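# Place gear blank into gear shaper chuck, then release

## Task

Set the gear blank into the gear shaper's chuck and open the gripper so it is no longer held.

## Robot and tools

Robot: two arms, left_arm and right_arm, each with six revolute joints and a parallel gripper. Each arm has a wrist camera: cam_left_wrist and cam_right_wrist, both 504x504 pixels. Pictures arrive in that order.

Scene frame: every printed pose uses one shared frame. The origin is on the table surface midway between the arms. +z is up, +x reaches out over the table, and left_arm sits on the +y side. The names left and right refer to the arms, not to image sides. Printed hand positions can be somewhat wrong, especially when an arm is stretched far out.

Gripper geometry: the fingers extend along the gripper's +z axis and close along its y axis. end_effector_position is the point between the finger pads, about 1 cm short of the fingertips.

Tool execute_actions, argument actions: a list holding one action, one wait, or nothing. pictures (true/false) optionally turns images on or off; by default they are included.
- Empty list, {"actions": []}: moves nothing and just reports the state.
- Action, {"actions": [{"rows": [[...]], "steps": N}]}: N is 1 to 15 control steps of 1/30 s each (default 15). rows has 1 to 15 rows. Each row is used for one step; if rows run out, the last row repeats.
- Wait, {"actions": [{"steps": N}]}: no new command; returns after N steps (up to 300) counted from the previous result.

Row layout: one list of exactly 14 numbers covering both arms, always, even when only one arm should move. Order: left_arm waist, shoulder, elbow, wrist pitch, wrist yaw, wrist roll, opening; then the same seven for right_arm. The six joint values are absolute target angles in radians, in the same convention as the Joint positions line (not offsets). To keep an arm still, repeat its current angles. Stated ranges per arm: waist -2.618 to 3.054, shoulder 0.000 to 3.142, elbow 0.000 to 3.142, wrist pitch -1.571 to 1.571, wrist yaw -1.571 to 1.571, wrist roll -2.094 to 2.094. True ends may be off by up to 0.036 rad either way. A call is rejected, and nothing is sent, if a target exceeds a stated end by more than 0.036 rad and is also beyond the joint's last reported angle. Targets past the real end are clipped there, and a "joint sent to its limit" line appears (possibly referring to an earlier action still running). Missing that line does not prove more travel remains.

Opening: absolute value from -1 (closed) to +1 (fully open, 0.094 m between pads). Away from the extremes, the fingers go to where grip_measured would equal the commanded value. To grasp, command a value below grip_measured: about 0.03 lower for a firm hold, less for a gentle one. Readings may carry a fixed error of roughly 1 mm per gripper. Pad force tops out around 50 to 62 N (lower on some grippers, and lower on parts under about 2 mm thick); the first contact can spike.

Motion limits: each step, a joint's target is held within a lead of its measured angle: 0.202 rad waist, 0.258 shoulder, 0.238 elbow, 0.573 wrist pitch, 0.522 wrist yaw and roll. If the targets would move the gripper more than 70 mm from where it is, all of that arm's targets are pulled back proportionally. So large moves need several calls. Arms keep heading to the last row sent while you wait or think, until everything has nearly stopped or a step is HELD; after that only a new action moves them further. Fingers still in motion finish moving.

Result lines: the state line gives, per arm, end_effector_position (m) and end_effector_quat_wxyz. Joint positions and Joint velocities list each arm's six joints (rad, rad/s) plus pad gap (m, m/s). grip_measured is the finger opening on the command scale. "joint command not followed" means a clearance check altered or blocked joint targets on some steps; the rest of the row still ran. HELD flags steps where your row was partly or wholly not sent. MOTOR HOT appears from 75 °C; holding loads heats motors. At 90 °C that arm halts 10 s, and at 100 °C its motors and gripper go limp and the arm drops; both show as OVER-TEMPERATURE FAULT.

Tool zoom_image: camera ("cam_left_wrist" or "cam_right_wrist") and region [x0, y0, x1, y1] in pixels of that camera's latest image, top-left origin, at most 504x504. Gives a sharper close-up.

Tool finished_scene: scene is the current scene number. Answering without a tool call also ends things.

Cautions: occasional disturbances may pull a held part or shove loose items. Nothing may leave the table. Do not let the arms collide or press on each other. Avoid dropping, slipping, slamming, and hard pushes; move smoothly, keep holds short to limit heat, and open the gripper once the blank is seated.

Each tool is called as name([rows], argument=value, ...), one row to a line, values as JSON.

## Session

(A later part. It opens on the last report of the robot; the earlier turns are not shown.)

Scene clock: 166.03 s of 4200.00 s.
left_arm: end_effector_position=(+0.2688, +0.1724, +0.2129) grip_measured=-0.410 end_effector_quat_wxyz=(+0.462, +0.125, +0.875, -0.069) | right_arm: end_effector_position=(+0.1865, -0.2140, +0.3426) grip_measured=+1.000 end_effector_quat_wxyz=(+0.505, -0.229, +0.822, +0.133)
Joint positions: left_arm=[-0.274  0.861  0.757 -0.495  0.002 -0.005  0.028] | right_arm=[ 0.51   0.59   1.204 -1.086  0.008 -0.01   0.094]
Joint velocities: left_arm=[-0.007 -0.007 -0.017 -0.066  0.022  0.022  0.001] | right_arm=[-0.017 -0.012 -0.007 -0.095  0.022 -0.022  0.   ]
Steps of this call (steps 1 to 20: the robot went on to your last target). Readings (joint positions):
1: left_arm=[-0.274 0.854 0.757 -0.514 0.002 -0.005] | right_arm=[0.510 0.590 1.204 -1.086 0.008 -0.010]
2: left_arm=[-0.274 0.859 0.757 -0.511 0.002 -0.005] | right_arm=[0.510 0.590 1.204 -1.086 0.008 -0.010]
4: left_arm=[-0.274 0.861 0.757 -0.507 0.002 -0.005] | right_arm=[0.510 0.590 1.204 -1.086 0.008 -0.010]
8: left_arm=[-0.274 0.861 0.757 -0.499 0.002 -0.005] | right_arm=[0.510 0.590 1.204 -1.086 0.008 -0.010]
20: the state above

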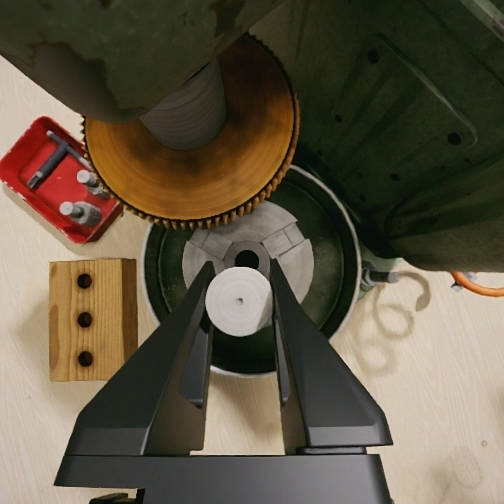

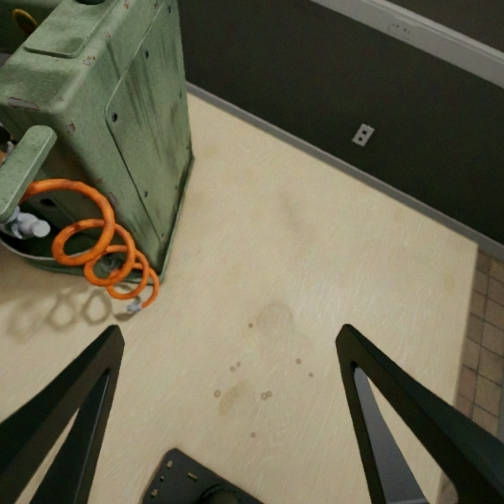

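execute_actions([
  {"rows":[[-0.281,0.872,0.748,-0.445,0,0,-0.47,0.5,0.6,1.2,-1.1,0,0,1],[-0.281,0.879,0.748,-0.437,0,0,-0.47,0.5,0.6,1.2,-1.1,0,0,1],[-0.281,0.886,0.748,-0.43,0,0,-0.47,0.5,0.6,1.2,-1.1,0,0,1],[-0.281,0.893,0.748,-0.423,0,0,-0.47,0.5,0.6,1.2,-1.1,0,0,1],[-0.281,0.9,0.748,-0.416,0,0,-0.47,0.5,0.6,1.2,-1.1,0,0,1],[-0.281,0.907,0.748,-0.409,0,0,-0.47,0.5,0.6,1.2,-1.1,0,0,1],[-0.281,0.914,0.748,-0.402,0,0,-0.47,0.5,0.6,1.2,-1.1,0,0,1],[-0.281,0.921,0.748,-0.395,0,0,-0.47,0.5,0.6,1.2,-1.1,0,0,1],[-0.281,0.928,0.748,-0.389,0,0,-0.47,0.5,0.6,1.2,-1.1,0,0,1],[-0.281,0.935,0.748,-0.384,0,0,-0.47,0.5,0.6,1.2,-1.1,0,0,1],[-0.281,0.941,0.748,-0.381,0,0,-0.47,0.5,0.6,1.2,-1.1,0,0,1],[-0.281,0.946,0.748,-0.381,0,0,-0.47,0.5,0.6,1.2,-1.1,0,0,1],[-0.281,0.95,0.748,-0.381,0,0,-0.47,0.5,0.6,1.2,-1.1,0,0,1],[-0.281,0.953,0.748,-0.381,0,0,-0.47,0.5,0.6,1.2,-1.1,0,0,1],[-0.281,0.956,0.748,-0.381,0,0,-0.47,0.5,0.6,1.2,-1.1,0,0,1]],"steps":15},
], pictures=false)

execute_actions([
  {"steps":20},
])

zoom_image(camera="cam_left_wrist", region=[140, 180, 360, 400])

Scene clock: 188.23 s of 4200.00 s.
left_arm: end_effector_position=(+0.2844, +0.1649, +0.2057) grip_measured=-0.410 end_effector_quat_wxyz=(+0.460, +0.133, +0.875, -0.070) | right_arm: end_effector_position=(+0.1865, -0.2140, +0.3426) grip_measured=+1.000 end_effector_quat_wxyz=(+0.505, -0.229, +0.822, +0.133)
Joint positions: left_arm=[-0.279  0.937  0.757 -0.422  0.007  0.005  0.028] | right_arm=[ 0.51   0.59   1.204 -1.086  0.008 -0.01   0.094]
Joint velocities: left_arm=[-0.022  0.051 -0.012  0.022  0.051 -0.022  0.   ] | right_arm=[ 0.007 -0.002 -0.012  0.022  0.066  0.007  0.   ]
Steps of this call (steps 1 to 15: the robot went on to your last target; steps 16 to 90: nothing new was sent; then 18.70 s passed at rest; steps 91 to 105: all 15 steps of this action). Readings (joint positions):
91: left_arm=[-0.274 0.861 0.757 -0.493 0.002 -0.005] | right_arm=[0.510 0.590 1.204 -1.086 0.008 -0.010]
92: left_arm=[-0.274 0.862 0.757 -0.489 0.002 -0.005] | right_arm=[0.510 0.590 1.204 -1.086 0.008 -0.010]
94: left_arm=[-0.274 0.870 0.757 -0.476 0.002 -0.005] | right_arm=[0.510 0.590 1.204 -1.086 0.008 -0.010]
98: left_arm=[-0.274 0.900 0.757 -0.450 0.002 -0.005] | right_arm=[0.510 0.590 1.204 -1.086 0.008 -0.010]
105: the state above

Scene clock: 188.90 s of 4200.00 s.
left_arm: end_effector_position=(+0.2851, +0.1639, +0.2053) grip_measured=-0.410 end_effector_quat_wxyz=(+0.460, +0.136, +0.874, -0.071) | right_arm: end_effector_position=(+0.1865, -0.2140, +0.3426) grip_measured=+1.000 end_effector_quat_wxyz=(+0.505, -0.229, +0.822, +0.133)
Joint positions: left_arm=[-0.28   0.941  0.757 -0.418  0.01   0.009  0.028] | right_arm=[ 0.51   0.59   1.204 -1.086  0.008 -0.01   0.094]
Joint velocities: left_arm=[ 0.012 -0.017 -0.012  0.037 -0.037 -0.066  0.003] | right_arm=[-0.002  0.007  0.002  0.007  0.022 -0.022  0.   ]
Steps of this call (steps 1 to 15: the robot went on to your last target; steps 16 to 20: nothing new was sent). Readings (joint positions):
1: left_arm=[-0.280 0.939 0.757 -0.420 0.008 0.006] | right_arm=[0.510 0.590 1.204 -1.086 0.008 -0.010]
2: left_arm=[-0.280 0.940 0.757 -0.419 0.010 0.007] | right_arm=[0.510 0.590 1.204 -1.086 0.008 -0.010]
4: left_arm=[-0.280 0.940 0.757 -0.418 0.010 0.009] | right_arm=[0.510 0.590 1.204 -1.086 0.008 -0.010]
8: left_arm=[-0.280 0.941 0.757 -0.418 0.010 0.009] | right_arm=[0.510 0.590 1.204 -1.086 0.008 -0.010]
20: the state above
All arms were judged still, so your last target was given up. Only a new action makes them travel on or press farther. Fingers that are still opening or closing keep moving.

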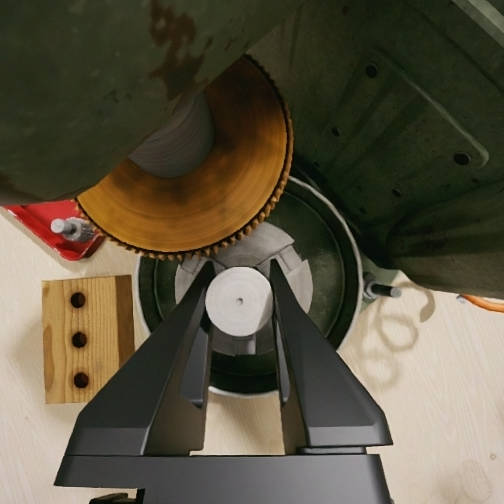

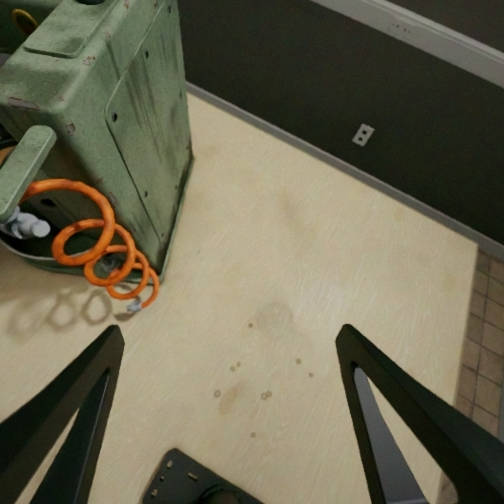

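Region (140, 180, 360, 400) of cam_left_wrist's 504x504 image, scaled by 2.291, with more detail than that image has.

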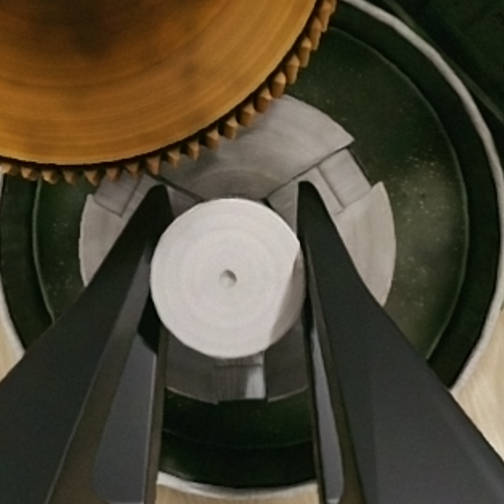

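execute_actions([
  {"rows":[[-0.275,0.91,0.77,-0.42,0,-0.01,-0.47,0.5,0.6,1.2,-1.1,0,0,1],[-0.275,0.895,0.775,-0.44,0,-0.01,-0.47,0.5,0.6,1.2,-1.1,0,0,1],[-0.275,0.875,0.78,-0.46,0,-0.01,-0.47,0.5,0.6,1.2,-1.1,0,0,1],[-0.275,0.855,0.785,-0.48,0,-0.01,-0.47,0.5,0.6,1.2,-1.1,0,0,1],[-0.275,0.83,0.785,-0.505,0,-0.01,-0.47,0.5,0.6,1.2,-1.1,0,0,1],[-0.275,0.805,0.785,-0.53,0,-0.01,-0.47,0.5,0.6,1.2,-1.1,0,0,1],[-0.27,0.78,0.785,-0.555,0,-0.01,-0.47,0.5,0.6,1.2,-1.1,0,0,1],[-0.26,0.755,0.785,-0.58,0,-0.01,-0.47,0.5,0.6,1.2,-1.1,0,0,1],[-0.24,0.73,0.785,-0.6,0,-0.01,-0.47,0.5,0.6,1.2,-1.1,0,0,1],[-0.21,0.71,0.785,-0.62,0,-0.01,-0.47,0.5,0.6,1.2,-1.1,0,0,1],[-0.18,0.7,0.785,-0.63,0,-0.01,-0.47,0.5,0.6,1.2,-1.1,0,0,1],[-0.145,0.7,0.785,-0.63,0,-0.01,-0.47,0.5,0.6,1.2,-1.1,0,0,1],[-0.11,0.7,0.785,-0.63,0,-0.01,-0.47,0.5,0.6,1.2,-1.1,0,0,1],[-0.075,0.7,0.785,-0.63,0,-0.01,-0.47,0.5,0.6,1.2,-1.1,0,0,1],[-0.04,0.7,0.785,-0.63,0,-0.01,-0.47,0.5,0.6,1.2,-1.1,0,0,1]],"steps":15},
], pictures=false)

execute_actions([
  {"rows":[[-0.005,0.7,0.785,-0.63,0,-0.01,-0.47,0.5,0.6,1.2,-1.1,0,0,1],[0.03,0.7,0.785,-0.63,0,-0.01,-0.47,0.5,0.6,1.2,-1.1,0,0,1],[0.065,0.7,0.785,-0.63,0,-0.01,-0.47,0.5,0.6,1.2,-1.1,0,0,1],[0.1,0.7,0.785,-0.62,0,-0.01,-0.47,0.5,0.6,1.2,-1.1,0,0,1],[0.135,0.71,0.76,-0.59,0,-0.01,-0.47,0.5,0.6,1.2,-1.1,0,0,1],[0.17,0.73,0.75,-0.55,0,-0.01,-0.47,0.5,0.6,1.2,-1.1,0,0,1],[0.205,0.755,0.74,-0.51,0,-0.01,-0.47,0.5,0.6,1.2,-1.1,0,0,1],[0.24,0.78,0.73,-0.47,0,-0.01,-0.47,0.5,0.6,1.2,-1.1,0,0,1],[0.27,0.805,0.72,-0.43,0,-0.01,-0.47,0.5,0.6,1.2,-1.1,0,0,1],[0.29,0.83,0.71,-0.39,0,-0.01,-0.47,0.5,0.6,1.2,-1.1,0,0,1],[0.305,0.855,0.70,-0.355,0,-0.01,-0.47,0.5,0.6,1.2,-1.1,0,0,1],[0.315,0.88,0.69,-0.32,0,-0.01,-0.47,0.5,0.6,1.2,-1.1,0,0,1],[0.32,0.905,0.68,-0.285,0,-0.01,-0.47,0.5,0.6,1.2,-1.1,0,0,1],[0.322,0.93,0.67,-0.25,0,-0.01,-0.47,0.5,0.6,1.2,-1.1,0,0,1],[0.322,0.955,0.66,-0.215,0,-0.01,-0.47,0.5,0.6,1.2,-1.1,0,0,1]],"steps":15},
], pictures=false)

execute_actions([
  {"rows":[[0.322,0.98,0.65,-0.18,0,-0.01,-0.47,0.5,0.6,1.2,-1.1,0,0,1],[0.322,1.005,0.64,-0.145,0,-0.01,-0.47,0.5,0.6,1.2,-1.1,0,0,1],[0.322,1.03,0.63,-0.11,0,-0.01,-0.47,0.5,0.6,1.2,-1.1,0,0,1],[0.322,1.055,0.62,-0.075,0,-0.01,-0.47,0.5,0.6,1.2,-1.1,0,0,1],[0.322,1.08,0.61,-0.04,0,-0.01,-0.47,0.5,0.6,1.2,-1.1,0,0,1],[0.322,1.105,0.6,-0.005,0,-0.01,-0.47,0.5,0.6,1.2,-1.1,0,0,1],[0.322,1.13,0.59,0.03,0,-0.01,-0.47,0.5,0.6,1.2,-1.1,0,0,1],[0.322,1.155,0.58,0.065,0,-0.01,-0.47,0.5,0.6,1.2,-1.1,0,0,1],[0.322,1.18,0.57,0.095,0,-0.01,-0.47,0.5,0.6,1.2,-1.1,0,0,1],[0.322,1.2,0.56,0.12,0,-0.01,-0.47,0.5,0.6,1.2,-1.1,0,0,1],[0.322,1.22,0.55,0.14,0,-0.01,-0.47,0.5,0.6,1.2,-1.1,0,0,1],[0.322,1.24,0.545,0.155,0,-0.01,-0.47,0.5,0.6,1.2,-1.1,0,0,1],[0.322,1.255,0.54,0.165,0,-0.01,-0.47,0.5,0.6,1.2,-1.1,0,0,1],[0.322,1.27,0.535,0.17,0,-0.01,-0.47,0.5,0.6,1.2,-1.1,0,0,1],[0.322,1.28,0.53,0.17,0,-0.01,-0.47,0.5,0.6,1.2,-1.1,0,0,1]],"steps":15},
], pictures=false)

execute_actions([
  {"steps":20},
])

Scene clock: 231.90 s of 4200.00 s.
left_arm: end_effector_position=(+0.2499, +0.2260, +0.2287) grip_measured=-0.410 end_effector_quat_wxyz=(+0.481, +0.051, +0.875, -0.032) | right_arm: end_effector_position=(+0.1865, -0.2140, +0.3426) grip_measured=+1.000 end_effector_quat_wxyz=(+0.505, -0.229, +0.822, +0.133)
Joint positions: left_arm=[-0.101  0.718  0.757 -0.603  0.008 -0.002  0.028] | right_arm=[ 0.51   0.59   1.204 -1.086  0.008 -0.01   0.094]
Joint velocities: left_arm=[ 0.984  0.017 -0.007 -0.198 -0.11  -0.051  0.   ] | right_arm=[ 0.002  0.002  0.002  0.022 -0.037 -0.022  0.   ]
Steps of this call (steps 1 to 90: nothing new was sent; then 39.50 s passed at rest; steps 91 to 105: all 15 steps of this action). Readings (joint positions):
91: left_arm=[-0.280 0.941 0.757 -0.419 0.010 0.009] | right_arm=[0.510 0.590 1.204 -1.086 0.008 -0.010]
92: left_arm=[-0.280 0.938 0.757 -0.422 0.010 0.008] | right_arm=[0.510 0.590 1.204 -1.086 0.008 -0.010]
94: left_arm=[-0.280 0.920 0.757 -0.443 0.009 0.004] | right_arm=[0.510 0.590 1.204 -1.086 0.008 -0.010]
98: left_arm=[-0.278 0.829 0.757 -0.510 0.008 -0.001] | right_arm=[0.510 0.590 1.204 -1.086 0.008 -0.010]
105: the state above

Scene clock: 232.40 s of 4200.00 s.
left_arm: end_effector_position=(+0.2812, +0.3527, +0.1980) grip_measured=-0.410 end_effector_quat_wxyz=(+0.471, -0.133, +0.869, +0.071) | right_arm: end_effector_position=(+0.1865, -0.2140, +0.3426) grip_measured=+1.000 end_effector_quat_wxyz=(+0.505, -0.229, +0.822, +0.133)
Joint positions: left_arm=[ 0.314  0.906  0.695 -0.365 -0.002 -0.004  0.028] | right_arm=[ 0.51   0.59   1.204 -1.086  0.008 -0.01   0.094]
Joint velocities: left_arm=[ 0.081  0.764 -0.379  0.886 -0.007 -0.007  0.001] | right_arm=[ 0.002 -0.002 -0.002 -0.051  0.022  0.066  0.   ]
Steps of this call (steps 1 to 15: all 15 steps of this action). Readings (joint positions):
1: left_arm=[-0.066 0.718 0.757 -0.610 0.006 -0.003] | right_arm=[0.510 0.590 1.204 -1.086 0.008 -0.010]
2: left_arm=[-0.031 0.718 0.757 -0.618 0.005 -0.003] | right_arm=[0.510 0.590 1.204 -1.086 0.008 -0.010]
4: left_arm=[0.039 0.718 0.757 -0.625 0.004 -0.003] | right_arm=[0.510 0.590 1.204 -1.086 0.008 -0.010]
8: left_arm=[0.179 0.732 0.757 -0.590 0.003 -0.004] | right_arm=[0.510 0.590 1.204 -1.086 0.008 -0.010]
15: the state above

Scene clock: 232.90 s of 4200.00 s.
left_arm: end_effector_position=(+0.3260, +0.3673, +0.1110) grip_measured=-0.410 end_effector_quat_wxyz=(+0.449, -0.136, +0.880, +0.068) | right_arm: end_effector_position=(+0.1865, -0.2140, +0.3426) grip_measured=+1.000 end_effector_quat_wxyz=(+0.505, -0.229, +0.822, +0.133)
Joint positions: left_arm=[ 0.316  1.254  0.551  0.076 -0.002 -0.004  0.028] | right_arm=[ 0.51   0.59   1.204 -1.086  0.008 -0.01   0.094]
Joint velocities: left_arm=[ 0.007  0.422 -0.173  0.344 -0.066  0.007 -0.   ] | right_arm=[ 0.002 -0.002 -0.012  0.037  0.037 -0.007  0.   ]
Steps of this call (steps 1 to 15: all 15 steps of this action). Readings (joint positions):
1: left_arm=[0.315 0.933 0.682 -0.335 -0.002 -0.004] | right_arm=[0.510 0.590 1.204 -1.086 0.008 -0.010]
2: left_arm=[0.316 0.959 0.669 -0.305 -0.002 -0.004] | right_arm=[0.510 0.590 1.204 -1.086 0.008 -0.010]
4: left_arm=[0.316 1.010 0.646 -0.243 -0.002 -0.004] | right_arm=[0.510 0.590 1.204 -1.086 0.008 -0.010]
8: left_arm=[0.316 1.109 0.608 -0.108 -0.002 -0.004] | right_arm=[0.510 0.590 1.204 -1.086 0.008 -0.010]
15: the state above

Scene clock: 233.57 s of 4200.00 s.
left_arm: end_effector_position=(+0.3308, +0.3688, +0.1097) grip_measured=-0.410 end_effector_quat_wxyz=(+0.461, -0.135, +0.874, +0.070) | right_arm: end_effector_position=(+0.1865, -0.2140, +0.3426) grip_measured=+1.000 end_effector_quat_wxyz=(+0.505, -0.229, +0.822, +0.133)
Joint positions: left_arm=[ 0.316  1.277  0.536  0.14  -0.002 -0.004  0.028] | right_arm=[ 0.51   0.59   1.204 -1.086  0.008 -0.01   0.094]
Joint velocities: left_arm=[-0.012 -0.017  0.007  0.022  0.007  0.022 -0.   ] | right_arm=[ 0.012 -0.002 -0.007 -0.081  0.007 -0.037  0.   ]
Steps of this call (steps 1 to 20: the robot went on to your last target). Readings (joint positions):
1: left_arm=[0.316 1.265 0.546 0.087 -0.002 -0.004] | right_arm=[0.510 0.590 1.204 -1.086 0.008 -0.010]
2: left_arm=[0.316 1.273 0.542 0.093 -0.002 -0.004] | right_arm=[0.510 0.590 1.204 -1.086 0.008 -0.010]
4: left_arm=[0.316 1.277 0.537 0.102 -0.002 -0.004] | right_arm=[0.510 0.590 1.204 -1.086 0.008 -0.010]
8: left_arm=[0.316 1.277 0.536 0.125 -0.002 -0.004] | right_arm=[0.510 0.590 1.204 -1.086 0.008 -0.010]
20: the state above

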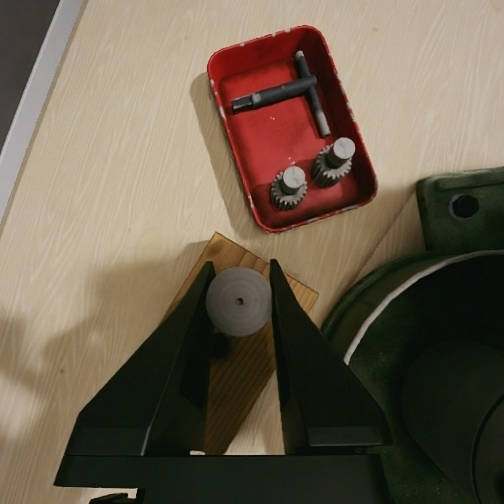

